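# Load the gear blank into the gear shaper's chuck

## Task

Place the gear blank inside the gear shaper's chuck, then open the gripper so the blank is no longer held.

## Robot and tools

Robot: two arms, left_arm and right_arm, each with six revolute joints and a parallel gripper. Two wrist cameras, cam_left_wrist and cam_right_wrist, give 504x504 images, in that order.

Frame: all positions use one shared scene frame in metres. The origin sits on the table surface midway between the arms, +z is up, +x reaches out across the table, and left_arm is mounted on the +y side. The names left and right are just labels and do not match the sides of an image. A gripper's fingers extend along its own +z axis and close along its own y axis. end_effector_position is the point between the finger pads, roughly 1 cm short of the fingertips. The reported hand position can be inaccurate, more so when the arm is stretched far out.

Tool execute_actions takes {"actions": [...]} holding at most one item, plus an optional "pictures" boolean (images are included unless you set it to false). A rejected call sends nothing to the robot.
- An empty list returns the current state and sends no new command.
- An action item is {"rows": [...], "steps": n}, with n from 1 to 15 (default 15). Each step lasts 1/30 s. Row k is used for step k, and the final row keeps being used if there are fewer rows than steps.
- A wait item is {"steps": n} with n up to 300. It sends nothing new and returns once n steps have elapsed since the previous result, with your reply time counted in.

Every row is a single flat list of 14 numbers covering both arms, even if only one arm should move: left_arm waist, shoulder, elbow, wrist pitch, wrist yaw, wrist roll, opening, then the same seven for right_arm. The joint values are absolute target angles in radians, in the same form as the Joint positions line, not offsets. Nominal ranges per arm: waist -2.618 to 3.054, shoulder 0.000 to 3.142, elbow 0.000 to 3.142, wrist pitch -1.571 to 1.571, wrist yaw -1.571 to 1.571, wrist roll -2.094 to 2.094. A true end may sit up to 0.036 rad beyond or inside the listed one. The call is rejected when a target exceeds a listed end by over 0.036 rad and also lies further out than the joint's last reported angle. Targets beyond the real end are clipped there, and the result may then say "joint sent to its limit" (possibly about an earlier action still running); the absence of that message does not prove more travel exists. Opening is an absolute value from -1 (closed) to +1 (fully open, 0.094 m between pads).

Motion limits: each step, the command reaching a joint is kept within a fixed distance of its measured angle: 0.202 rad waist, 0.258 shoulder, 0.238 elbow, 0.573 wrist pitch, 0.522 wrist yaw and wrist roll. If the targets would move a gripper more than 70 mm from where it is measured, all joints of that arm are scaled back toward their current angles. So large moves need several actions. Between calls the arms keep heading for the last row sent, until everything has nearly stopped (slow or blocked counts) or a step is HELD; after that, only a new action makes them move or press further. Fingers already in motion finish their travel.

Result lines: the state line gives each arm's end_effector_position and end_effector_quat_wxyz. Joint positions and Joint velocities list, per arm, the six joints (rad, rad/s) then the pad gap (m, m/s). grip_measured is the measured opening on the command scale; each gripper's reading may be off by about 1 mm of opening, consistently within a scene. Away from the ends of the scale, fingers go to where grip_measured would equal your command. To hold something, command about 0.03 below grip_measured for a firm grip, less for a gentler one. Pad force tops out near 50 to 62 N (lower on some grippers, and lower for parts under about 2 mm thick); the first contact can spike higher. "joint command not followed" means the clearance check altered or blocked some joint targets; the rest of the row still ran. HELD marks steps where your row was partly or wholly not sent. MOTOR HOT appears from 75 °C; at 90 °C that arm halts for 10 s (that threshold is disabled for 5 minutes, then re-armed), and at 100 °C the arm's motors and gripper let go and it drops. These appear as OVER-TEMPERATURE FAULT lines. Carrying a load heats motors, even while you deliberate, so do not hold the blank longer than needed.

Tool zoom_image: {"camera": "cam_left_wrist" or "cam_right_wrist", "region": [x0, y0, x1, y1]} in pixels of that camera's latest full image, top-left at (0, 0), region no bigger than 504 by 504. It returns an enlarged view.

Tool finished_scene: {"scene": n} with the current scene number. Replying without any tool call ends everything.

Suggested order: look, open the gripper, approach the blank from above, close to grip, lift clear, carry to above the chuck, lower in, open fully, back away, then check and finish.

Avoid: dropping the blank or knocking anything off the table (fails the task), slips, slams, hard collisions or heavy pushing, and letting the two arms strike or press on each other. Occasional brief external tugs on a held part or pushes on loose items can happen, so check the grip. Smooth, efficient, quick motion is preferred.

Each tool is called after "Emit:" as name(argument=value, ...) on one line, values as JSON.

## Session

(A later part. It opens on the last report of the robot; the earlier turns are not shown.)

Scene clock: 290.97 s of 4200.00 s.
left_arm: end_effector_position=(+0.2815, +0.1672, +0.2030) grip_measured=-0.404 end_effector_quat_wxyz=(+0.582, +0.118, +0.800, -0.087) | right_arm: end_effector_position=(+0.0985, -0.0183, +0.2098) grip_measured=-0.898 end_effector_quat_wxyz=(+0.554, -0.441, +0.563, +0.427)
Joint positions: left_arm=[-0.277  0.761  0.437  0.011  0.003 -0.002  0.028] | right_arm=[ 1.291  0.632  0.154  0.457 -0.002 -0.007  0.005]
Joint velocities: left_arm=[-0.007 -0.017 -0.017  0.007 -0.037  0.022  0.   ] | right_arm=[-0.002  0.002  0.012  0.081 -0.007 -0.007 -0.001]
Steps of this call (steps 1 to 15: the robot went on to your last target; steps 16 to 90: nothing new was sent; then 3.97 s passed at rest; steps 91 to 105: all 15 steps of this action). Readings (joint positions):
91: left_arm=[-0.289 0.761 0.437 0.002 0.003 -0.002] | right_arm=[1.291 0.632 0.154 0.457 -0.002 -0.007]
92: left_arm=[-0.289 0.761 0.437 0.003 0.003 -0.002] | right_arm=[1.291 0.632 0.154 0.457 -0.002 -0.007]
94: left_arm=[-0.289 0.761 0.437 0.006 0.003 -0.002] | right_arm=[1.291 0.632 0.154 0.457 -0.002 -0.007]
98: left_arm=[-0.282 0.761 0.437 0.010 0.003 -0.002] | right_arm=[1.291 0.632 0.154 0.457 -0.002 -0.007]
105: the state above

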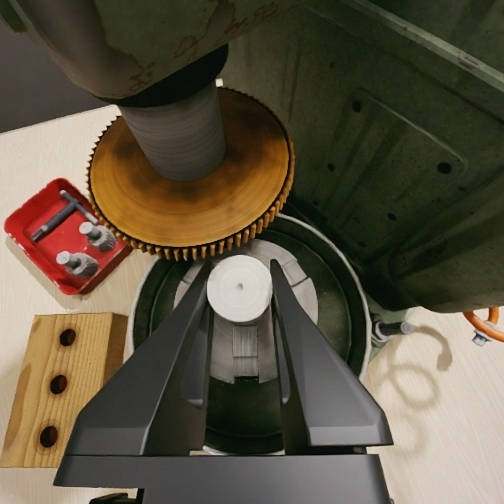

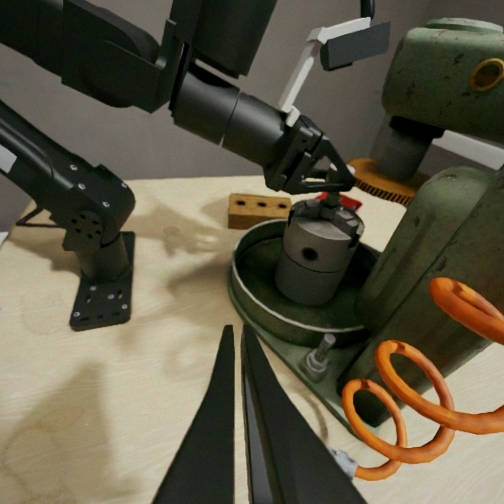

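Emit:
execute_actions(actions=[{"rows":[[-0.27,0.78,0.435,0.04,0,0,-0.48,1.3,0.61,0.175,0.47,0,0,-0.9],[-0.27,0.787,0.435,0.04,0,0,-0.48,1.3,0.61,0.175,0.47,0,0,-0.9],[-0.27,0.787,0.435,0.04,0,0,-0.48,1.3,0.61,0.175,0.47,0,0,-0.9],[-0.27,0.78,0.435,0.04,0,0,-0.48,1.3,0.61,0.175,0.47,0,0,-0.9]],"steps":15}])

Emit:
zoom_image(camera="cam_right_wrist", region=[290, 160, 370, 240])

Scene clock: 297.70 s of 4200.00 s.
left_arm: end_effector_position=(+0.2827, +0.1668, +0.2007) grip_measured=-0.404 end_effector_quat_wxyz=(+0.579, +0.118, +0.802, -0.087) | right_arm: end_effector_position=(+0.0985, -0.0183, +0.2098) grip_measured=-0.898 end_effector_quat_wxyz=(+0.554, -0.441, +0.563, +0.427)
Joint positions: left_arm=[-0.277  0.772  0.437  0.015  0.003 -0.002  0.028] | right_arm=[ 1.291  0.632  0.154  0.457 -0.002 -0.007  0.005]
Joint velocities: left_arm=[-0.002 -0.007 -0.017 -0.066 -0.007  0.066 -0.   ] | right_arm=[ 0.002 -0.012  0.017  0.051 -0.007  0.007  0.001]
Steps of this call (steps 1 to 15: the robot went on to your last target; steps 16 to 90: nothing new was sent; then 3.23 s passed at rest; steps 91 to 105: all 15 steps of this action). Readings (joint positions):
91: left_arm=[-0.277 0.761 0.437 0.011 0.003 -0.002] | right_arm=[1.291 0.632 0.154 0.457 -0.002 -0.007]
92: left_arm=[-0.277 0.763 0.437 0.012 0.003 -0.002] | right_arm=[1.291 0.632 0.154 0.457 -0.002 -0.007]
94: left_arm=[-0.277 0.771 0.437 0.015 0.003 -0.002] | right_arm=[1.291 0.632 0.154 0.457 -0.002 -0.007]
98: left_arm=[-0.277 0.772 0.437 0.015 0.003 -0.002] | right_arm=[1.291 0.632 0.154 0.457 -0.002 -0.007]
105: the state above

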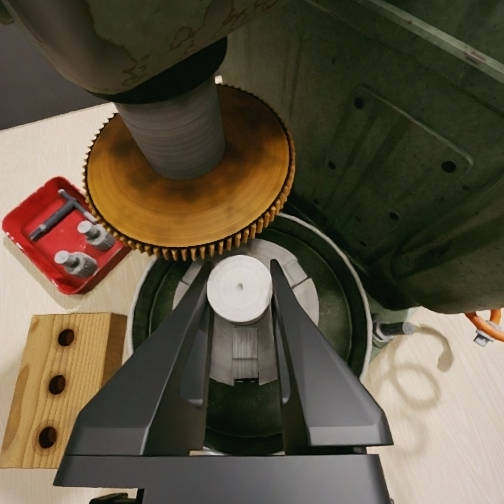

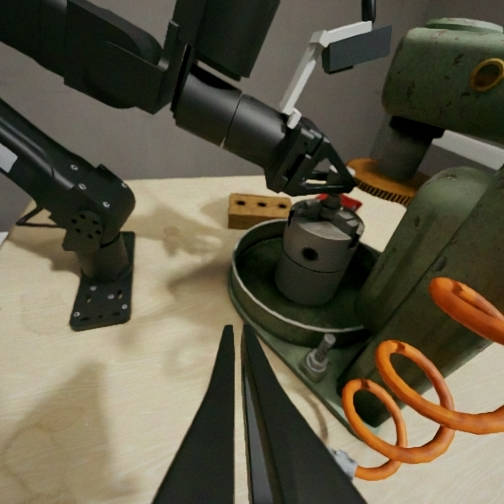

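Region (290, 160, 370, 240) of cam_right_wrist's 504x504 image, scaled by 6.300, with more detail than that image has.

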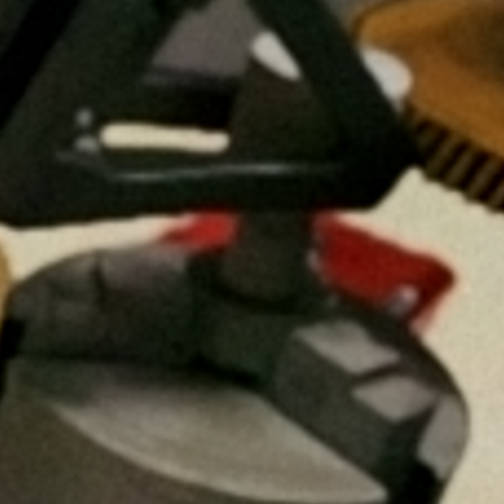

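Emit:
execute_actions(actions=[{"rows":[[-0.27,0.775,0.435,0.03,0,0,-0.48,1.3,0.61,0.175,0.47,0,0,-0.9],[-0.27,0.775,0.435,0.022,0,0,-0.48,1.3,0.61,0.175,0.47,0,0,-0.9],[-0.27,0.775,0.435,0.015,0,0,-0.48,1.3,0.61,0.175,0.47,0,0,-0.9],[-0.27,0.775,0.435,0.008,0,0,-0.48,1.3,0.61,0.175,0.47,0,0,-0.9]],"steps":15}])

Emit:
zoom_image(camera="cam_right_wrist", region=[290, 160, 370, 240])

Scene clock: 304.63 s of 4200.00 s.
left_arm: end_effector_position=(+0.2826, +0.1669, +0.2004) grip_measured=-0.404 end_effector_quat_wxyz=(+0.578, +0.118, +0.802, -0.087) | right_arm: end_effector_position=(+0.0985, -0.0183, +0.2098) grip_measured=-0.898 end_effector_quat_wxyz=(+0.554, -0.441, +0.563, +0.427)
Joint positions: left_arm=[-0.277  0.772  0.437  0.014  0.003 -0.002  0.028] | right_arm=[ 1.291  0.632  0.154  0.457 -0.002 -0.007  0.005]
Joint velocities: left_arm=[ 0.002  0.007 -0.017  0.037 -0.095  0.007  0.   ] | right_arm=[-0.012 -0.027 -0.022  0.095 -0.007 -0.007 -0.001]
Steps of this call (steps 1 to 15: the robot went on to your last target; steps 16 to 90: nothing new was sent; then 3.43 s passed at rest; steps 91 to 105: all 15 steps of this action). Readings (joint positions):
91: left_arm=[-0.277 0.772 0.437 0.015 0.003 -0.002] | right_arm=[1.291 0.632 0.154 0.457 -0.002 -0.007]
92: left_arm=[-0.277 0.772 0.437 0.015 0.003 -0.002] | right_arm=[1.291 0.632 0.154 0.457 -0.002 -0.007]
94: left_arm=[-0.277 0.772 0.437 0.014 0.003 -0.002] | right_arm=[1.291 0.632 0.154 0.457 -0.002 -0.007]
98: left_arm=[-0.277 0.772 0.437 0.014 0.003 -0.002] | right_arm=[1.291 0.632 0.154 0.457 -0.002 -0.007]
105: the state above

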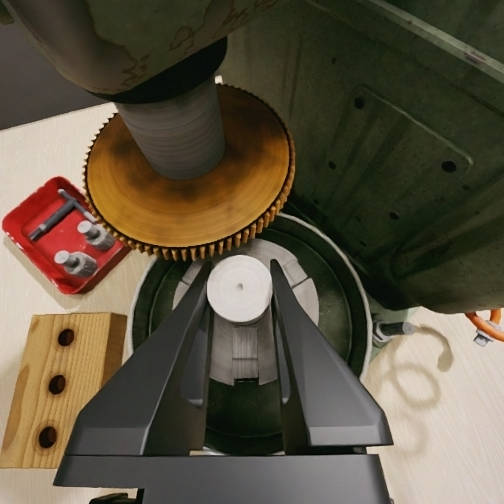

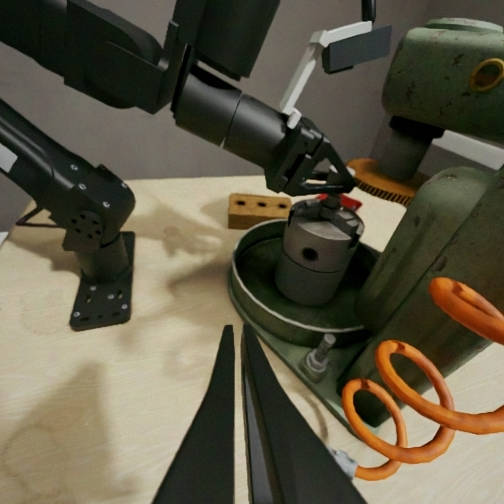

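Region (290, 160, 370, 240) of cam_right_wrist's 504x504 image, scaled by 6.300, with more detail than that image has.

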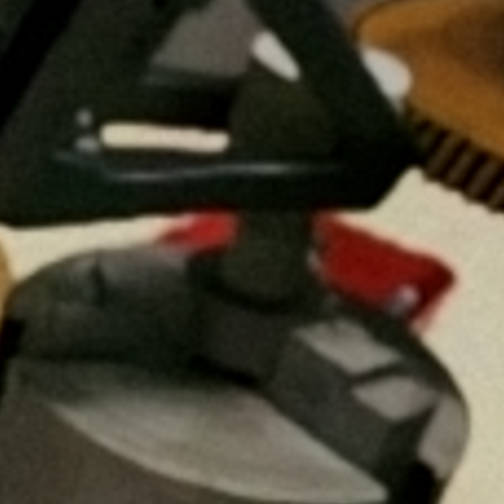

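Emit:
execute_actions(actions=[{"rows":[[-0.268,0.775,0.435,0.008,0,0,-0.48,1.3,0.61,0.175,0.47,0,0,-0.9],[-0.267,0.775,0.435,0.008,0,0,-0.48,1.3,0.61,0.175,0.47,0,0,-0.9],[-0.266,0.775,0.435,0.008,0,0,-0.48,1.3,0.61,0.175,0.47,0,0,-0.9],[-0.265,0.775,0.435,0.008,0,0,-0.48,1.3,0.61,0.175,0.47,0,0,-0.9],[-0.264,0.775,0.435,0.008,0,0,-0.48,1.3,0.61,0.175,0.47,0,0,-0.9],[-0.263,0.775,0.435,0.008,0,0,-0.48,1.3,0.61,0.175,0.47,0,0,-0.9],[-0.262,0.775,0.435,0.008,0,0,-0.48,1.3,0.61,0.175,0.47,0,0,-0.9]],"steps":15}])

Emit:
zoom_image(camera="cam_right_wrist", region=[290, 160, 370, 240])

Scene clock: 310.43 s of 4200.00 s.
left_arm: end_effector_position=(+0.2829, +0.1681, +0.2003) grip_measured=-0.404 end_effector_quat_wxyz=(+0.578, +0.116, +0.803, -0.086) | right_arm: end_effector_position=(+0.0985, -0.0183, +0.2098) grip_measured=-0.898 end_effector_quat_wxyz=(+0.554, -0.441, +0.563, +0.427)
Joint positions: left_arm=[-0.272  0.772  0.437  0.014  0.005 -0.002  0.028] | right_arm=[ 1.291  0.632  0.154  0.457 -0.002 -0.007  0.005]
Joint velocities: left_arm=[ 0.002 -0.002  0.002 -0.051  0.037 -0.022  0.001] | right_arm=[-0.007 -0.022 -0.002 -0.081 -0.066 -0.022 -0.   ]
Steps of this call (steps 1 to 15: the robot went on to your last target; steps 16 to 90: nothing new was sent; then 2.30 s passed at rest; steps 91 to 105: all 15 steps of this action). Readings (joint positions):
91: left_arm=[-0.277 0.772 0.437 0.014 0.003 -0.002] | right_arm=[1.291 0.632 0.154 0.457 -0.002 -0.007]
92: left_arm=[-0.277 0.772 0.437 0.014 0.003 -0.002] | right_arm=[1.291 0.632 0.154 0.457 -0.002 -0.007]
94: left_arm=[-0.275 0.772 0.437 0.014 0.003 -0.002] | right_arm=[1.291 0.632 0.154 0.457 -0.002 -0.007]
98: left_arm=[-0.273 0.772 0.437 0.014 0.005 -0.002] | right_arm=[1.291 0.632 0.154 0.457 -0.002 -0.007]
105: the state above

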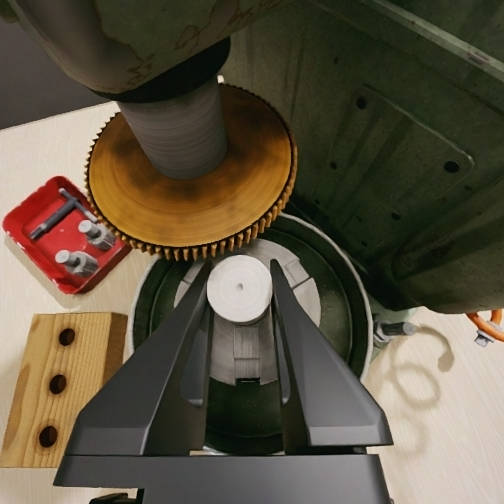

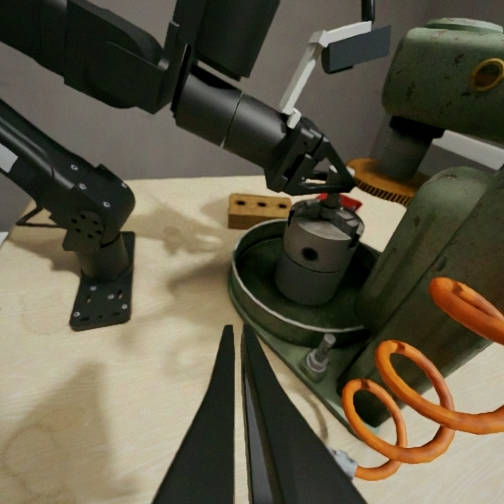

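Region (290, 160, 370, 240) of cam_right_wrist's 504x504 image, scaled by 6.300, with more detail than that image has.

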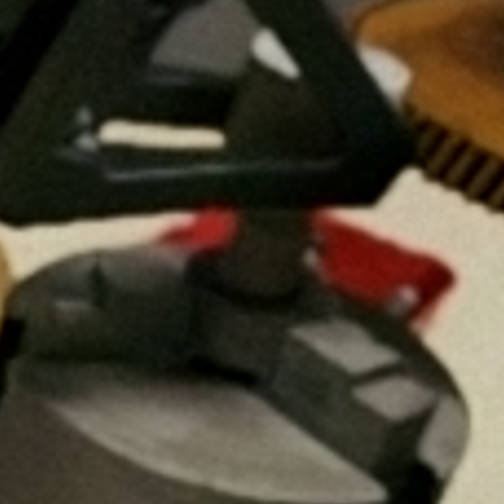

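Emit:
execute_actions(actions=[{"rows":[[-0.272,0.775,0.435,0.0,0,0,-0.48,1.3,0.61,0.175,0.47,0,0,-0.9],[-0.278,0.775,0.435,-0.005,0,0,-0.48,1.3,0.61,0.175,0.47,0,0,-0.9],[-0.28,0.775,0.435,-0.005,0,0,-0.48,1.3,0.61,0.175,0.47,0,0,-0.9],[-0.281,0.775,0.435,-0.005,0,0,-0.48,1.3,0.61,0.175,0.47,0,0,-0.9],[-0.282,0.775,0.435,-0.005,0,0,-0.48,1.3,0.61,0.175,0.47,0,0,-0.9],[-0.283,0.775,0.435,-0.005,0,0,-0.48,1.3,0.61,0.175,0.47,0,0,-0.9],[-0.284,0.775,0.435,-0.005,0,0,-0.48,1.3,0.61,0.175,0.47,0,0,-0.9],[-0.278,0.765,0.435,-0.005,0,0,-0.48,1.3,0.61,0.175,0.47,0,0,-0.9],[-0.278,0.755,0.435,-0.005,0,0,-0.48,1.3,0.61,0.175,0.47,0,0,-0.9],[-0.278,0.75,0.435,-0.005,0,0,-0.48,1.3,0.61,0.175,0.47,0,0,-0.9],[-0.278,0.747,0.435,-0.008,0,0,-0.48,1.3,0.61,0.175,0.47,0,0,-0.9],[-0.278,0.745,0.435,-0.01,0,0,-0.48,1.3,0.61,0.175,0.47,0,0,-0.9]],"steps":15}])

Emit:
zoom_image(camera="cam_right_wrist", region=[290, 160, 370, 240])

Scene clock: 323.07 s of 4200.00 s.
left_arm: end_effector_position=(+0.2827, +0.1677, +0.2001) grip_measured=-0.404 end_effector_quat_wxyz=(+0.578, +0.117, +0.803, -0.086) | right_arm: end_effector_position=(+0.0985, -0.0183, +0.2098) grip_measured=-0.898 end_effector_quat_wxyz=(+0.554, -0.441, +0.563, +0.427)
Joint positions: left_arm=[-0.274  0.772  0.437  0.013  0.004 -0.002  0.028] | right_arm=[ 1.291  0.632  0.154  0.457 -0.002 -0.007  0.005]
Joint velocities: left_arm=[ 0.002 -0.012 -0.007 -0.007 -0.022  0.007 -0.001] | right_arm=[-0.017 -0.017  0.002  0.007 -0.007 -0.022 -0.001]
Steps of this call (steps 1 to 15: the robot went on to your last target; steps 16 to 90: nothing new was sent; then 9.13 s passed at rest; steps 91 to 105: all 15 steps of this action). Readings (joint positions):
91: left_arm=[-0.272 0.772 0.437 0.013 0.006 -0.002] | right_arm=[1.291 0.632 0.154 0.457 -0.002 -0.007]
92: left_arm=[-0.272 0.772 0.437 0.013 0.006 -0.002] | right_arm=[1.291 0.632 0.154 0.457 -0.002 -0.007]
94: left_arm=[-0.273 0.772 0.437 0.013 0.006 -0.002] | right_arm=[1.291 0.632 0.154 0.457 -0.002 -0.007]
98: left_arm=[-0.274 0.772 0.437 0.013 0.004 -0.002] | right_arm=[1.291 0.632 0.154 0.457 -0.002 -0.007]
105: the state above

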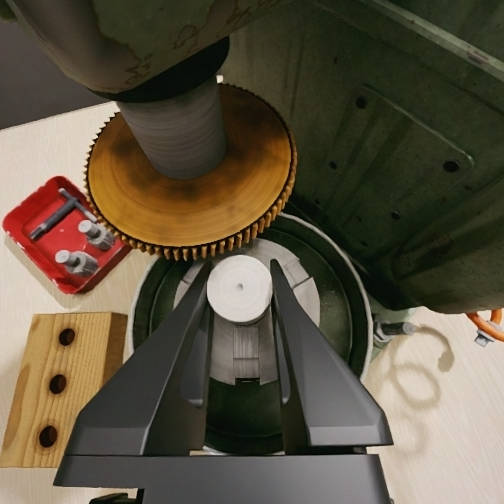

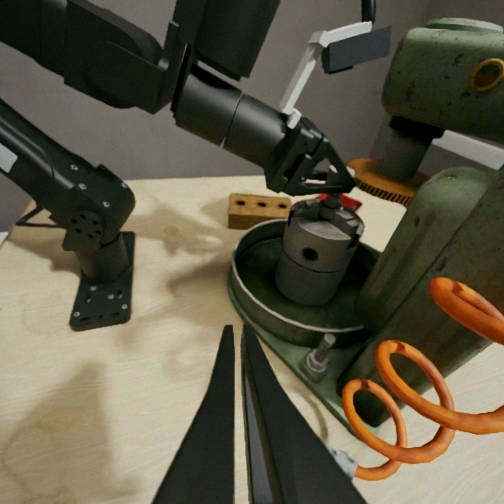

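Region (290, 160, 370, 240) of cam_right_wrist's 504x504 image, scaled by 6.300, with more detail than that image has.

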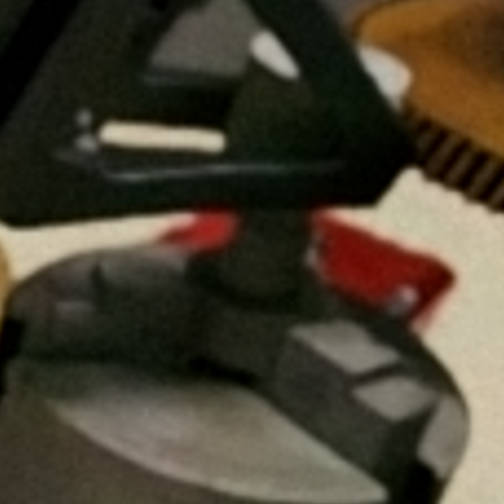

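Emit:
execute_actions(actions=[{"rows":[[-0.276,0.735,0.435,-0.012,0,0,-0.48,1.3,0.61,0.175,0.47,0,0,-0.9],[-0.276,0.746,0.435,-0.015,0,0,-0.48,1.3,0.61,0.175,0.47,0,0,-0.9]],"steps":15}])

Emit:
zoom_image(camera="cam_right_wrist", region=[290, 160, 370, 240])

Scene clock: 326.80 s of 4200.00 s.
left_arm: end_effector_position=(+0.2824, +0.1678, +0.2002) grip_measured=-0.404 end_effector_quat_wxyz=(+0.578, +0.117, +0.803, -0.086) | right_arm: end_effector_position=(+0.0985, -0.0183, +0.2098) grip_measured=-0.898 end_effector_quat_wxyz=(+0.554, -0.441, +0.563, +0.427)
Joint positions: left_arm=[-0.274  0.77   0.437  0.011  0.004 -0.002  0.028] | right_arm=[ 1.291  0.632  0.154  0.457 -0.002 -0.007  0.005]
Joint velocities: left_arm=[-0.017 -0.002  0.012  0.037  0.022  0.066 -0.   ] | right_arm=[-0.007  0.002  0.002 -0.066  0.007  0.037 -0.001]
Steps of this call (steps 1 to 15: the robot went on to your last target; steps 16 to 90: nothing new was sent; then 0.23 s passed at rest; steps 91 to 105: all 15 steps of this action). Readings (joint positions):
91: left_arm=[-0.274 0.771 0.437 0.012 0.004 -0.002] | right_arm=[1.291 0.632 0.154 0.457 -0.002 -0.007]
92: left_arm=[-0.274 0.770 0.437 0.011 0.004 -0.002] | right_arm=[1.291 0.632 0.154 0.457 -0.002 -0.007]
94: left_arm=[-0.274 0.770 0.437 0.011 0.004 -0.002] | right_arm=[1.291 0.632 0.154 0.457 -0.002 -0.007]
98: left_arm=[-0.274 0.770 0.437 0.011 0.004 -0.002] | right_arm=[1.291 0.632 0.154 0.457 -0.002 -0.007]
105: the state above

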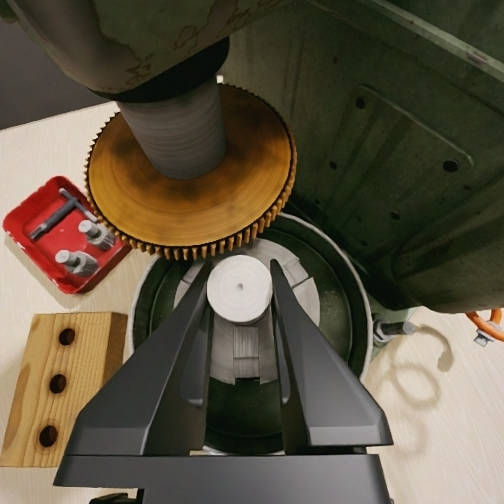

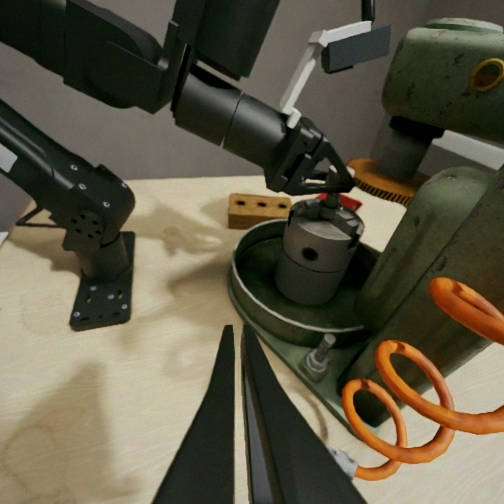

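Region (290, 160, 370, 240) of cam_right_wrist's 504x504 image, scaled by 6.300, with more detail than that image has.

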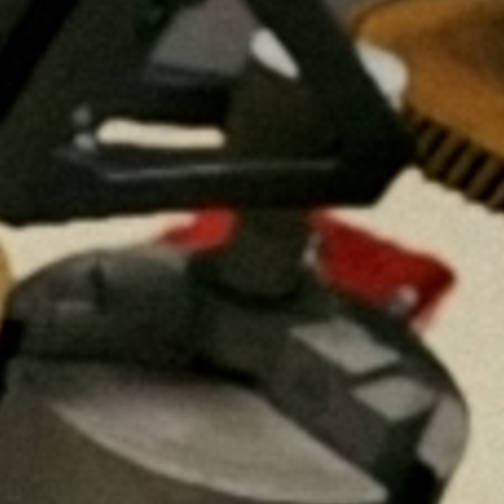

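Fine pulses work. Repeat three.

Emit:
execute_actions(actions=[{"rows":[[-0.276,0.733,0.435,-0.017,0,0,-0.48,1.3,0.61,0.175,0.47,0,0,-0.9],[-0.276,0.744,0.435,-0.017,0,0,-0.48,1.3,0.61,0.175,0.47,0,0,-0.9],[-0.276,0.744,0.435,-0.017,0,0,-0.48,1.3,0.61,0.175,0.47,0,0,-0.9],[-0.276,0.744,0.435,-0.017,0,0,-0.48,1.3,0.61,0.175,0.47,0,0,-0.9],[-0.276,0.731,0.435,-0.019,0,0,-0.48,1.3,0.61,0.175,0.47,0,0,-0.9],[-0.276,0.742,0.435,-0.019,0,0,-0.48,1.3,0.61,0.175,0.47,0,0,-0.9],[-0.276,0.742,0.435,-0.019,0,0,-0.48,1.3,0.61,0.175,0.47,0,0,-0.9],[-0.276,0.742,0.435,-0.019,0,0,-0.48,1.3,0.61,0.175,0.47,0,0,-0.9],[-0.276,0.729,0.435,-0.021,0,0,-0.48,1.3,0.61,0.175,0.47,0,0,-0.9],[-0.276,0.74,0.435,-0.021,0,0,-0.48,1.3,0.61,0.175,0.47,0,0,-0.9]],"steps":15}])

Emit:
zoom_image(camera="cam_right_wrist", region=[290, 160, 370, 240])

Scene clock: 336.33 s of 4200.00 s.
left_arm: end_effector_position=(+0.2811, +0.1682, +0.2003) grip_measured=-0.404 end_effector_quat_wxyz=(+0.577, +0.117, +0.803, -0.086) | right_arm: end_effector_position=(+0.0985, -0.0183, +0.2098) grip_measured=-0.898 end_effector_quat_wxyz=(+0.554, -0.441, +0.563, +0.427)
Joint positions: left_arm=[-0.274  0.762  0.437  0.001  0.004 -0.002  0.028] | right_arm=[ 1.291  0.632  0.154  0.457 -0.002 -0.007  0.005]
Joint velocities: left_arm=[ 0.012 -0.002 -0.007 -0.007  0.022  0.037  0.   ] | right_arm=[ 0.012  0.007  0.002  0.022 -0.007 -0.066  0.   ]
Steps of this call (steps 1 to 15: the robot went on to your last target; steps 16 to 90: nothing new was sent; then 6.03 s passed at rest; steps 91 to 105: all 15 steps of this action). Readings (joint positions):
91: left_arm=[-0.274 0.769 0.437 0.010 0.004 -0.002] | right_arm=[1.291 0.632 0.154 0.457 -0.002 -0.007]
92: left_arm=[-0.274 0.768 0.437 0.008 0.004 -0.002] | right_arm=[1.291 0.632 0.154 0.457 -0.002 -0.007]
94: left_arm=[-0.274 0.768 0.437 0.008 0.004 -0.002] | right_arm=[1.291 0.632 0.154 0.457 -0.002 -0.007]
98: left_arm=[-0.274 0.765 0.437 0.004 0.004 -0.002] | right_arm=[1.291 0.632 0.154 0.457 -0.002 -0.007]
105: the state above

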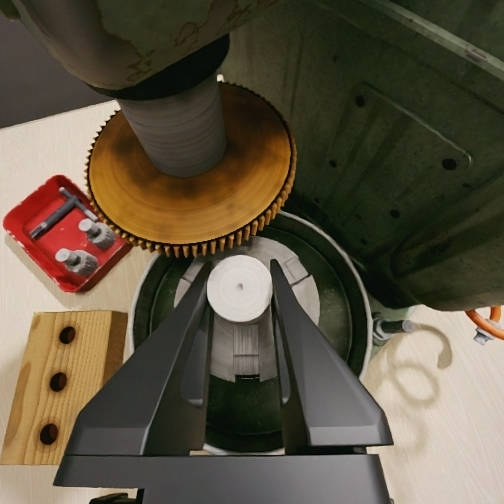

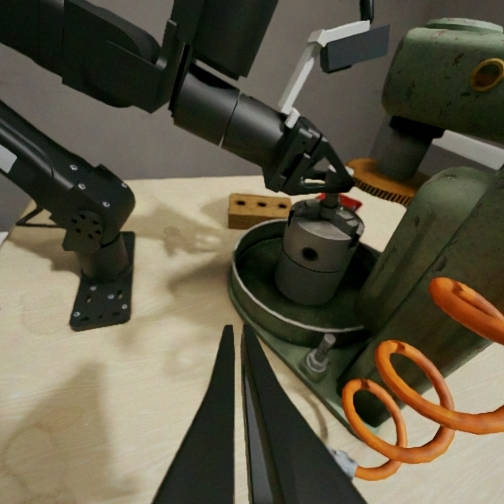

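Region (290, 160, 370, 240) of cam_right_wrist's 504x504 image, scaled by 6.300, with more detail than that image has.

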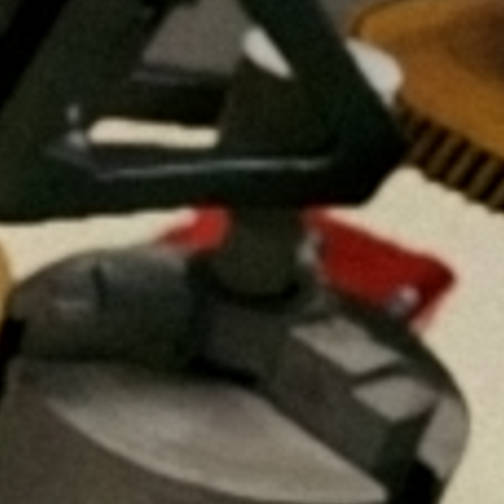

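Emit:
execute_actions(actions=[{"rows":[[-0.281,0.755,0.435,-0.021,0,0,-0.48,1.3,0.61,0.175,0.47,0,0,-0.9],[-0.283,0.755,0.435,-0.021,0,0,-0.48,1.3,0.61,0.175,0.47,0,0,-0.9],[-0.284,0.755,0.435,-0.021,0,0,-0.48,1.3,0.61,0.175,0.47,0,0,-0.9],[-0.285,0.755,0.435,-0.021,0,0,-0.48,1.3,0.61,0.175,0.47,0,0,-0.9],[-0.286,0.755,0.435,-0.021,0,0,-0.48,1.3,0.61,0.175,0.47,0,0,-0.9],[-0.287,0.755,0.435,-0.021,0,0,-0.48,1.3,0.61,0.175,0.47,0,0,-0.9],[-0.288,0.755,0.435,-0.021,0,0,-0.48,1.3,0.61,0.175,0.47,0,0,-0.9],[-0.289,0.755,0.435,-0.021,0,0,-0.48,1.3,0.61,0.175,0.47,0,0,-0.9],[-0.29,0.755,0.435,-0.021,0,0,-0.48,1.3,0.61,0.175,0.47,0,0,-0.9],[-0.291,0.755,0.435,-0.021,0,0,-0.48,1.3,0.61,0.175,0.47,0,0,-0.9],[-0.292,0.755,0.435,-0.021,0,0,-0.48,1.3,0.61,0.175,0.47,0,0,-0.9]],"steps":15}])

Emit:
zoom_image(camera="cam_right_wrist", region=[290, 160, 370, 240])

Scene clock: 345.73 s of 4200.00 s.
left_arm: end_effector_position=(+0.2806, +0.1665, +0.2003) grip_measured=-0.404 end_effector_quat_wxyz=(+0.577, +0.119, +0.803, -0.087) | right_arm: end_effector_position=(+0.0985, -0.0183, +0.2098) grip_measured=-0.898 end_effector_quat_wxyz=(+0.554, -0.441, +0.563, +0.427)
Joint positions: left_arm=[-0.283  0.762  0.437  0.001 -0.001 -0.002  0.028] | right_arm=[ 1.291  0.632  0.154  0.457 -0.002 -0.007  0.005]
Joint velocities: left_arm=[ 0.002  0.002 -0.007  0.022  0.022 -0.066 -0.   ] | right_arm=[-0.007 -0.012  0.017 -0.051  0.037  0.022  0.   ]
Steps of this call (steps 1 to 15: the robot went on to your last target; steps 16 to 90: nothing new was sent; then 5.90 s passed at rest; steps 91 to 105: all 15 steps of this action). Readings (joint positions):
91: left_arm=[-0.274 0.762 0.437 0.001 0.004 -0.002] | right_arm=[1.291 0.632 0.154 0.457 -0.002 -0.007]
92: left_arm=[-0.274 0.762 0.437 0.001 0.004 -0.002] | right_arm=[1.291 0.632 0.154 0.457 -0.002 -0.007]
94: left_arm=[-0.275 0.762 0.437 0.001 0.003 -0.002] | right_arm=[1.291 0.632 0.154 0.457 -0.002 -0.007]
98: left_arm=[-0.278 0.762 0.437 0.001 -0.000 -0.002] | right_arm=[1.291 0.632 0.154 0.457 -0.002 -0.007]
105: the state above

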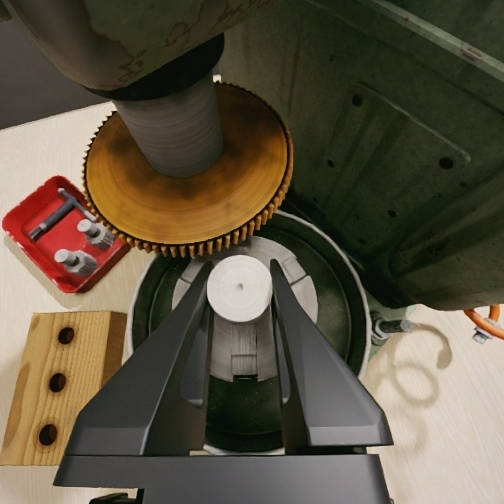

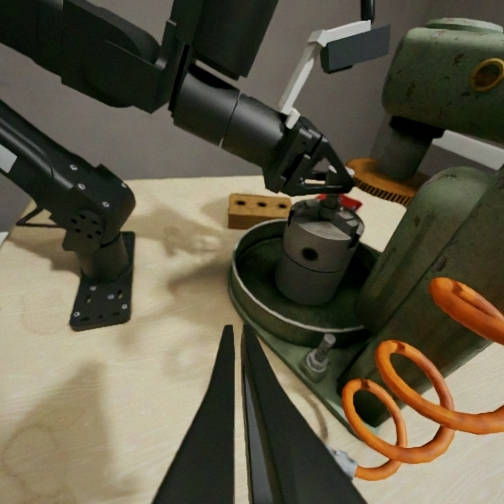

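Region (290, 160, 370, 240) of cam_right_wrist's 504x504 image, scaled by 6.300, with more detail than that image has.

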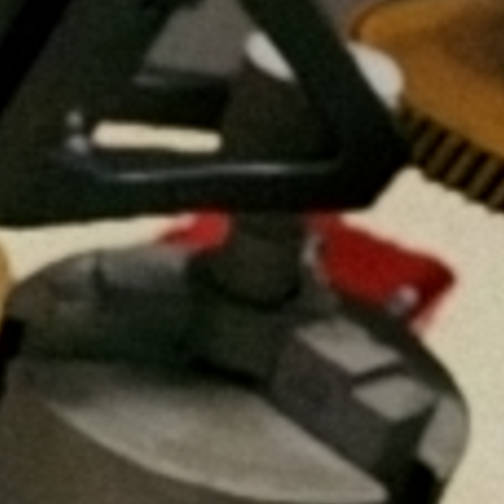

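Emit:
execute_actions(actions=[{"rows":[[-0.285,0.775,0.435,-0.018,0,0,-0.48,1.3,0.61,0.175,0.47,0,0,-0.9],[-0.285,0.792,0.435,-0.018,0,0,-0.48,1.3,0.61,0.175,0.47,0,0,-0.9],[-0.285,0.776,0.435,-0.018,0,0,-0.48,1.3,0.61,0.175,0.47,0,0,-0.9]],"steps":8}], pictures=false)

Scene clock: 351.70 s of 4200.00 s.
left_arm: end_effector_position=(+0.2809, +0.1664, +0.2001) grip_measured=-0.404 end_effector_quat_wxyz=(+0.577, +0.119, +0.803, -0.087) | right_arm: end_effector_position=(+0.0985, -0.0183, +0.2098) grip_measured=-0.898 end_effector_quat_wxyz=(+0.554, -0.441, +0.563, +0.427)
Joint positions: left_arm=[-0.283  0.765  0.437  0.003 -0.001 -0.002  0.028] | right_arm=[ 1.291  0.632  0.154  0.457 -0.002 -0.007  0.005]
Joint velocities: left_arm=[-0.007 -0.002 -0.012 -0.051  0.095  0.007 -0.   ] | right_arm=[ 0.007 -0.012 -0.002  0.051 -0.022 -0.095 -0.001]
Steps of this call (steps 1 to 15: the robot went on to your last target; steps 16 to 90: nothing new was sent; then 2.70 s passed at rest; steps 91 to 98: all 8 steps of this action). Readings (joint positions):
91: left_arm=[-0.283 0.762 0.437 0.001 -0.001 -0.002] | right_arm=[1.291 0.632 0.154 0.457 -0.002 -0.007]
92: left_arm=[-0.283 0.764 0.437 0.002 -0.001 -0.002] | right_arm=[1.291 0.632 0.154 0.457 -0.002 -0.007]
94: left_arm=[-0.283 0.765 0.437 0.003 -0.001 -0.002] | right_arm=[1.291 0.632 0.154 0.457 -0.002 -0.007]
98: the state above

Emit:
execute_actions(actions=[{"rows":[[-0.285,0.796,0.435,-0.018,0,0,-0.48,1.3,0.61,0.175,0.47,0,0,-0.9],[-0.28,0.778,0.435,-0.018,0,0,-0.48,1.3,0.61,0.175,0.47,0,0,-0.9],[-0.276,0.77,0.435,-0.018,0,0,-0.48,1.3,0.61,0.175,0.47,0,0,-0.9],[-0.274,0.77,0.435,-0.018,0,0,-0.48,1.3,0.61,0.175,0.47,0,0,-0.9],[-0.273,0.77,0.435,-0.018,0,0,-0.48,1.3,0.61,0.175,0.47,0,0,-0.9],[-0.272,0.77,0.435,-0.018,0,0,-0.48,1.3,0.61,0.175,0.47,0,0,-0.9],[-0.271,0.77,0.435,-0.018,0,0,-0.48,1.3,0.61,0.175,0.47,0,0,-0.9],[-0.27,0.77,0.435,-0.018,0,0,-0.48,1.3,0.61,0.175,0.47,0,0,-0.9],[-0.269,0.77,0.435,-0.018,0,0,-0.48,1.3,0.61,0.175,0.47,0,0,-0.9],[-0.268,0.77,0.435,-0.018,0,0,-0.48,1.3,0.61,0.175,0.47,0,0,-0.9],[-0.267,0.77,0.435,-0.018,0,0,-0.48,1.3,0.61,0.175,0.47,0,0,-0.9],[-0.266,0.77,0.435,-0.018,0,0,-0.48,1.3,0.61,0.175,0.47,0,0,-0.9],[-0.265,0.77,0.435,-0.018,0,0,-0.48,1.3,0.61,0.175,0.47,0,0,-0.9]],"steps":15}])

Emit:
zoom_image(camera="cam_right_wrist", region=[290, 160, 370, 240])

Scene clock: 363.27 s of 4200.00 s.
left_arm: end_effector_position=(+0.2814, +0.1665, +0.2000) grip_measured=-0.404 end_effector_quat_wxyz=(+0.577, +0.119, +0.803, -0.089) | right_arm: end_effector_position=(+0.0985, -0.0183, +0.2098) grip_measured=-0.898 end_effector_quat_wxyz=(+0.554, -0.441, +0.563, +0.427)
Joint positions: left_arm=[-0.277  0.767  0.437  0.006  0.008 -0.002  0.028] | right_arm=[ 1.291  0.632  0.154  0.457 -0.002 -0.007  0.005]
Joint velocities: left_arm=[-0.012  0.007  0.007 -0.022 -0.022  0.037 -0.001] | right_arm=[-0.017 -0.017  0.017  0.051  0.022  0.007 -0.001]
Steps of this call (steps 1 to 15: the robot went on to your last target; steps 16 to 90: nothing new was sent; then 8.07 s passed at rest; steps 91 to 105: all 15 steps of this action). Readings (joint positions):
91: left_arm=[-0.283 0.767 0.437 0.004 -0.001 -0.002] | right_arm=[1.291 0.632 0.154 0.457 -0.002 -0.007]
92: left_arm=[-0.283 0.767 0.437 0.006 -0.001 -0.002] | right_arm=[1.291 0.632 0.154 0.457 -0.002 -0.007]
94: left_arm=[-0.283 0.767 0.437 0.006 -0.001 -0.002] | right_arm=[1.291 0.632 0.154 0.457 -0.002 -0.007]
98: left_arm=[-0.281 0.767 0.437 0.006 0.001 -0.002] | right_arm=[1.291 0.632 0.154 0.457 -0.002 -0.007]
105: the state above

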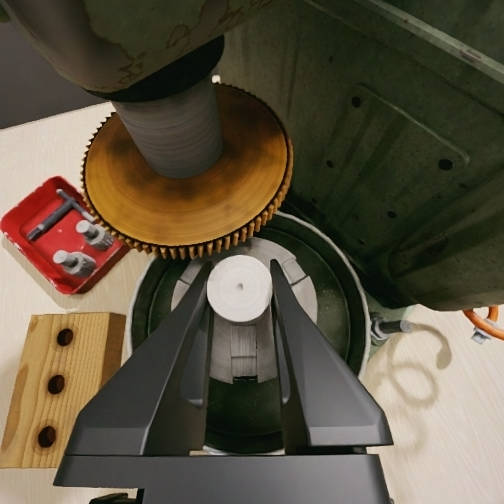

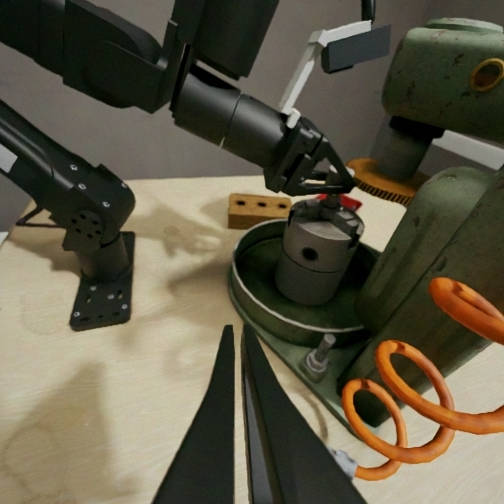

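Region (290, 160, 370, 240) of cam_right_wrist's 504x504 image, scaled by 6.300, with more detail than that image has.

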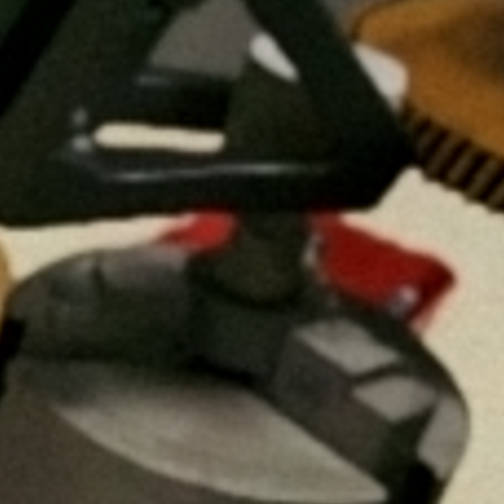

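Emit:
execute_actions(actions=[{"rows":[[-0.268,0.77,0.435,-0.018,-0.003,0,-0.48,1.3,0.61,0.175,0.47,0,0,-0.9],[-0.268,0.77,0.435,-0.018,-0.006,0,-0.48,1.3,0.61,0.175,0.47,0,0,-0.9],[-0.268,0.77,0.435,-0.018,-0.009,0,-0.48,1.3,0.61,0.175,0.47,0,0,-0.9],[-0.268,0.77,0.435,-0.018,-0.012,0,-0.48,1.3,0.61,0.175,0.47,0,0,-0.9],[-0.268,0.77,0.435,-0.018,-0.014,0,-0.48,1.3,0.61,0.175,0.47,0,0,-0.9],[-0.268,0.77,0.435,-0.018,-0.016,0,-0.48,1.3,0.61,0.175,0.47,0,0,-0.9],[-0.268,0.77,0.435,-0.018,-0.018,0,-0.48,1.3,0.61,0.175,0.47,0,0,-0.9],[-0.268,0.77,0.435,-0.018,-0.02,0,-0.48,1.3,0.61,0.175,0.47,0,0,-0.9]],"steps":15}], pictures=false)

Scene clock: 372.80 s of 4200.00 s.
left_arm: end_effector_position=(+0.2814, +0.1666, +0.2000) grip_measured=-0.404 end_effector_quat_wxyz=(+0.577, +0.119, +0.803, -0.089) | right_arm: end_effector_position=(+0.0985, -0.0183, +0.2098) grip_measured=-0.898 end_effector_quat_wxyz=(+0.554, -0.441, +0.563, +0.427)
Joint positions: left_arm=[-0.276  0.767  0.437  0.006  0.009 -0.002  0.028] | right_arm=[ 1.291  0.632  0.154  0.457 -0.002 -0.007  0.005]
Joint velocities: left_arm=[-0.007 -0.007  0.007 -0.081  0.007 -0.037 -0.001] | right_arm=[-0.007 -0.002 -0.007 -0.007 -0.022  0.022 -0.002]
Steps of this call (steps 1 to 15: the robot went on to your last target; steps 16 to 90: nothing new was sent; then 6.03 s passed at rest; steps 91 to 105: all 15 steps of this action). Readings (joint positions):
91: left_arm=[-0.276 0.767 0.437 0.006 0.010 -0.002] | right_arm=[1.291 0.632 0.154 0.457 -0.002 -0.007]
92: left_arm=[-0.276 0.767 0.437 0.006 0.010 -0.002] | right_arm=[1.291 0.632 0.154 0.457 -0.002 -0.007]
94: left_arm=[-0.276 0.767 0.437 0.006 0.010 -0.002] | right_arm=[1.291 0.632 0.154 0.457 -0.002 -0.007]
98: left_arm=[-0.276 0.767 0.437 0.006 0.009 -0.002] | right_arm=[1.291 0.632 0.154 0.457 -0.002 -0.007]
105: the state above

Emit:
execute_actions(actions=[{"rows":[[-0.274,0.77,0.43,-0.03,0.0,0.01,-0.48,1.3,0.61,0.175,0.47,0,0,-0.9],[-0.274,0.77,0.43,-0.035,0.0,0.02,-0.48,1.3,0.61,0.175,0.47,0,0,-0.9],[-0.274,0.77,0.43,-0.04,0.0,0.03,-0.48,1.3,0.61,0.175,0.47,0,0,-0.9],[-0.274,0.77,0.43,-0.04,0.0,0.04,-0.48,1.3,0.61,0.175,0.47,0,0,-0.9],[-0.274,0.77,0.43,-0.04,0.0,0.04,-0.48,1.3,0.61,0.175,0.47,0,0,-0.9],[-0.274,0.77,0.43,-0.04,0.0,0.04,-0.48,1.3,0.61,0.175,0.47,0,0,-0.9],[-0.274,0.77,0.43,-0.04,0.0,0.04,-0.48,1.3,0.61,0.175,0.47,0,0,-0.9],[-0.274,0.77,0.43,-0.04,0.0,0.04,-0.48,1.3,0.61,0.175,0.47,0,0,-0.9],[-0.274,0.77,0.43,-0.04,0.0,0.02,-0.48,1.3,0.61,0.175,0.47,0,0,-0.9],[-0.274,0.77,0.43,-0.04,0.0,0.0,-0.48,1.3,0.61,0.175,0.47,0,0,-0.9],[-0.274,0.77,0.43,-0.04,0.0,-0.02,-0.48,1.3,0.61,0.175,0.47,0,0,-0.9],[-0.274,0.77,0.43,-0.04,0.0,-0.04,-0.48,1.3,0.61,0.175,0.47,0,0,-0.9]],"steps":15}], pictures=false)

Scene clock: 385.10 s of 4200.00 s.
left_arm: end_effector_position=(+0.2816, +0.1673, +0.1999) grip_measured=-0.404 end_effector_quat_wxyz=(+0.577, +0.114, +0.804, -0.090) | right_arm: end_effector_position=(+0.0985, -0.0183, +0.2098) grip_measured=-0.898 end_effector_quat_wxyz=(+0.554, -0.441, +0.563, +0.427)
Joint positions: left_arm=[-0.276  0.767  0.437  0.006  0.005 -0.014  0.028] | right_arm=[ 1.291  0.632  0.154  0.457 -0.002 -0.007  0.005]
Joint velocities: left_arm=[ 0.002 -0.002 -0.017 -0.051  0.022 -0.168 -0.   ] | right_arm=[-0.012 -0.022  0.002 -0.066 -0.051 -0.051 -0.   ]
Steps of this call (steps 1 to 15: the robot went on to your last target; steps 16 to 90: nothing new was sent; then 8.80 s passed at rest; steps 91 to 105: all 15 steps of this action). Readings (joint positions):
91: left_arm=[-0.276 0.767 0.437 0.006 0.010 -0.002] | right_arm=[1.291 0.632 0.154 0.457 -0.002 -0.007]
92: left_arm=[-0.276 0.767 0.437 0.006 0.010 0.000] | right_arm=[1.291 0.632 0.154 0.457 -0.002 -0.007]
94: left_arm=[-0.276 0.767 0.437 0.006 0.010 0.009] | right_arm=[1.291 0.632 0.154 0.457 -0.002 -0.007]
98: left_arm=[-0.276 0.767 0.437 0.006 0.011 0.021] | right_arm=[1.291 0.632 0.154 0.457 -0.002 -0.007]
105: the state above

Emit:
execute_actions(actions=[{"steps":10}])

Emit:
zoom_image(camera="cam_right_wrist", region=[290, 160, 370, 240])

Scene clock: 388.10 s of 4200.00 s.
left_arm: end_effector_position=(+0.2818, +0.1679, +0.1999) grip_measured=-0.404 end_effector_quat_wxyz=(+0.576, +0.105, +0.805, -0.094) | right_arm: end_effector_position=(+0.0985, -0.0183, +0.2098) grip_measured=-0.898 end_effector_quat_wxyz=(+0.554, -0.441, +0.563, +0.427)
Joint positions: left_arm=[-0.276  0.767  0.437  0.006  0.002 -0.032  0.028] | right_arm=[ 1.291  0.632  0.154  0.457 -0.002 -0.007  0.005]
Joint velocities: left_arm=[ 0.002 -0.012  0.002 -0.007 -0.007 -0.051  0.   ] | right_arm=[-0.017  0.002  0.002 -0.066  0.007 -0.037  0.   ]
Steps of this call (steps 1 to 30: the robot went on to your last target; steps 31 to 90: nothing new was sent). Readings (joint positions):
1: left_arm=[-0.276 0.767 0.437 0.006 0.005 -0.017] | right_arm=[1.291 0.632 0.154 0.457 -0.002 -0.007]
2: left_arm=[-0.276 0.767 0.437 0.006 0.004 -0.020] | right_arm=[1.291 0.632 0.154 0.457 -0.002 -0.007]
4: left_arm=[-0.276 0.767 0.437 0.006 0.003 -0.025] | right_arm=[1.291 0.632 0.154 0.457 -0.002 -0.007]
8: left_arm=[-0.276 0.767 0.437 0.006 0.002 -0.029] | right_arm=[1.291 0.632 0.154 0.457 -0.002 -0.007]
90: the state above
All arms were judged still, so your last target was given up. Only a new action makes them travel on or press farther. Fingers that are still opening or closing keep moving.

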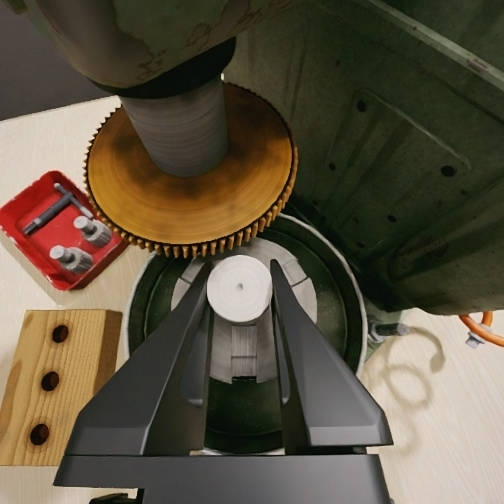

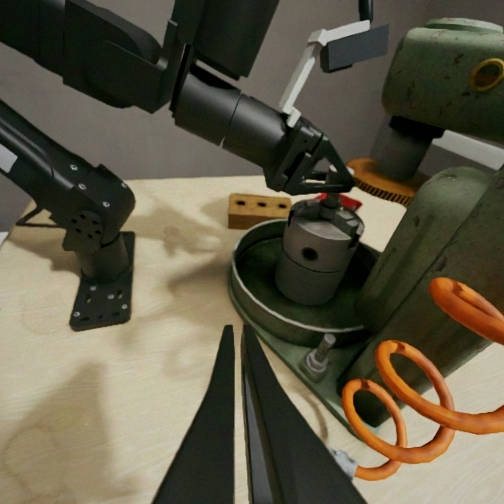

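Region (290, 160, 370, 240) of cam_right_wrist's 504x504 image, scaled by 6.300, with more detail than that image has.

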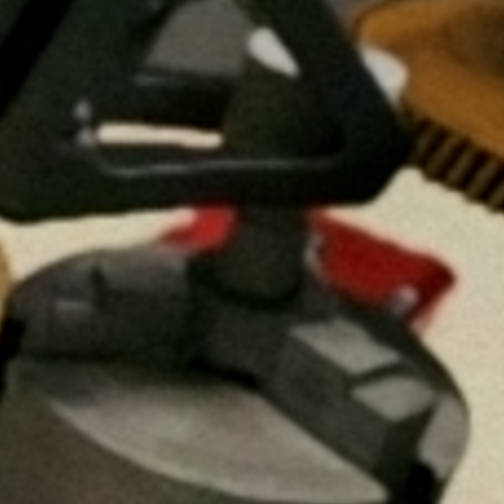

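Emit:
execute_actions(actions=[{"rows":[[-0.274,0.77,0.435,0.0,0.0,-0.02,-0.48,1.3,0.66,0.2,0.52,0,0,-0.9],[-0.274,0.77,0.435,0.03,0.0,-0.01,-0.48,1.3,0.71,0.215,0.56,0,0,-0.9],[-0.274,0.77,0.435,0.04,0.0,0.0,-0.48,1.3,0.77,0.23,0.6,0,0,-0.9],[-0.274,0.77,0.435,0.048,0.0,0.006,-0.48,1.3,0.83,0.245,0.64,0,0,-0.9],[-0.274,0.77,0.435,0.048,0.0,0.006,-0.48,1.3,0.89,0.26,0.68,0,0,-0.9],[-0.274,0.77,0.435,0.048,0.0,0.006,-0.48,1.3,0.95,0.275,0.72,0,0,-0.9],[-0.274,0.77,0.435,0.048,0.0,0.006,-0.48,1.3,1.01,0.29,0.76,0,0,-0.9],[-0.274,0.77,0.435,0.048,0.0,0.006,-0.48,1.3,1.07,0.305,0.8,0,0,-0.9],[-0.274,0.77,0.435,0.048,0.0,0.006,-0.48,1.3,1.13,0.32,0.84,0,0,-0.9],[-0.274,0.77,0.435,0.048,0.0,0.006,-0.48,1.3,1.18,0.335,0.88,0,0,-0.9],[-0.274,0.77,0.435,0.048,0.0,0.006,-0.48,1.3,1.22,0.35,0.91,0,0,-0.9],[-0.274,0.77,0.435,0.048,0.0,0.006,-0.48,1.3,1.255,0.36,0.935,0,0,-0.9]],"steps":15}], pictures=false)

Emit:
execute_actions(actions=[{"steps":15}])

Scene clock: 401.73 s of 4200.00 s.
left_arm: end_effector_position=(+0.2824, +0.1677, +0.2019) grip_measured=-0.404 end_effector_quat_wxyz=(+0.581, +0.117, +0.801, -0.086) | right_arm: end_effector_position=(+0.1184, +0.0594, +0.1913) grip_measured=-0.898 end_effector_quat_wxyz=(+0.538, -0.453, +0.578, +0.415)
Joint positions: left_arm=[-0.276  0.767  0.437  0.014  0.002 -0.002  0.028] | right_arm=[ 1.291  1.25   0.331  0.842 -0.002 -0.007  0.005]
Joint velocities: left_arm=[ 0.002 -0.002  0.012 -0.022  0.081  0.007  0.   ] | right_arm=[-0.002  0.125  0.017  0.344  0.051  0.051 -0.   ]
Steps of this call (steps 1 to 90: nothing new was sent; then 10.13 s passed at rest; steps 91 to 105: all 15 steps of this action). Readings (joint positions):
91: left_arm=[-0.276 0.767 0.437 0.007 0.002 -0.031] | right_arm=[1.291 0.635 0.156 0.461 -0.002 -0.007]
92: left_arm=[-0.276 0.767 0.437 0.009 0.002 -0.028] | right_arm=[1.291 0.650 0.162 0.475 -0.002 -0.007]
94: left_arm=[-0.276 0.767 0.437 0.010 0.002 -0.020] | right_arm=[1.291 0.727 0.191 0.524 -0.002 -0.007]
98: left_arm=[-0.276 0.767 0.437 0.013 0.002 -0.008] | right_arm=[1.291 0.961 0.262 0.659 -0.002 -0.007]
105: the state above

Scene clock: 402.23 s of 4200.00 s.
left_arm: end_effector_position=(+0.2824, +0.1677, +0.2020) grip_measured=-0.404 end_effector_quat_wxyz=(+0.581, +0.118, +0.801, -0.086) | right_arm: end_effector_position=(+0.1186, +0.0603, +0.2100) grip_measured=-0.898 end_effector_quat_wxyz=(+0.559, -0.436, +0.557, +0.432)
Joint positions: left_arm=[-0.276  0.767  0.437  0.015  0.002 -0.     0.028] | right_arm=[ 1.291  1.252  0.331  0.92  -0.002 -0.007  0.005]
Joint velocities: left_arm=[-0.002 -0.007 -0.012 -0.007  0.037 -0.037  0.   ] | right_arm=[-0.002  0.012 -0.022 -0.022 -0.051 -0.066  0.   ]
Steps of this call (steps 1 to 15: the robot went on to your last target). Readings (joint positions):
1: left_arm=[-0.276 0.767 0.437 0.014 0.002 -0.001] | right_arm=[1.291 1.252 0.331 0.853 -0.002 -0.007]
2: left_arm=[-0.276 0.767 0.437 0.014 0.002 -0.001] | right_arm=[1.291 1.252 0.331 0.865 -0.002 -0.007]
4: left_arm=[-0.276 0.767 0.437 0.014 0.002 -0.001] | right_arm=[1.291 1.252 0.331 0.888 -0.002 -0.007]
8: left_arm=[-0.276 0.767 0.437 0.015 0.002 -0.000] | right_arm=[1.291 1.252 0.331 0.910 -0.002 -0.007]
15: the state above

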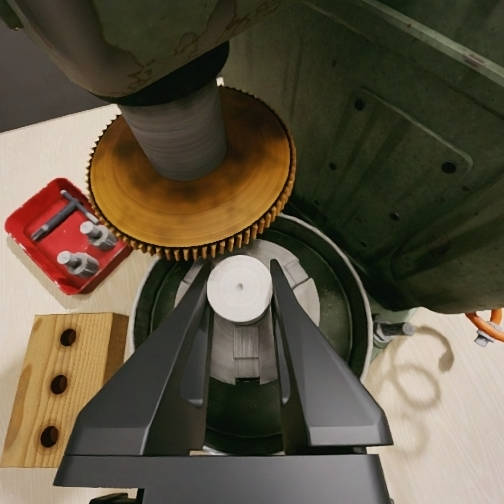

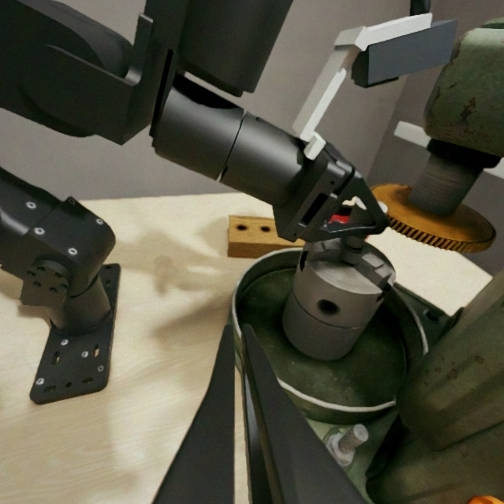

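Emit:
zoom_image(camera="cam_right_wrist", region=[320, 215, 390, 285])

Region (320, 215, 390, 285) of cam_right_wrist's 504x504 image, scaled by 7.200, with more detail than that image has.

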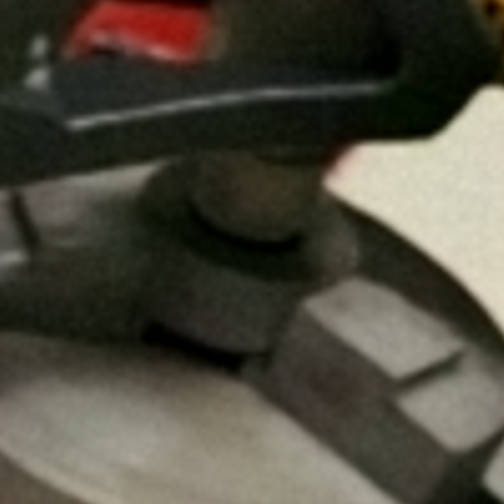

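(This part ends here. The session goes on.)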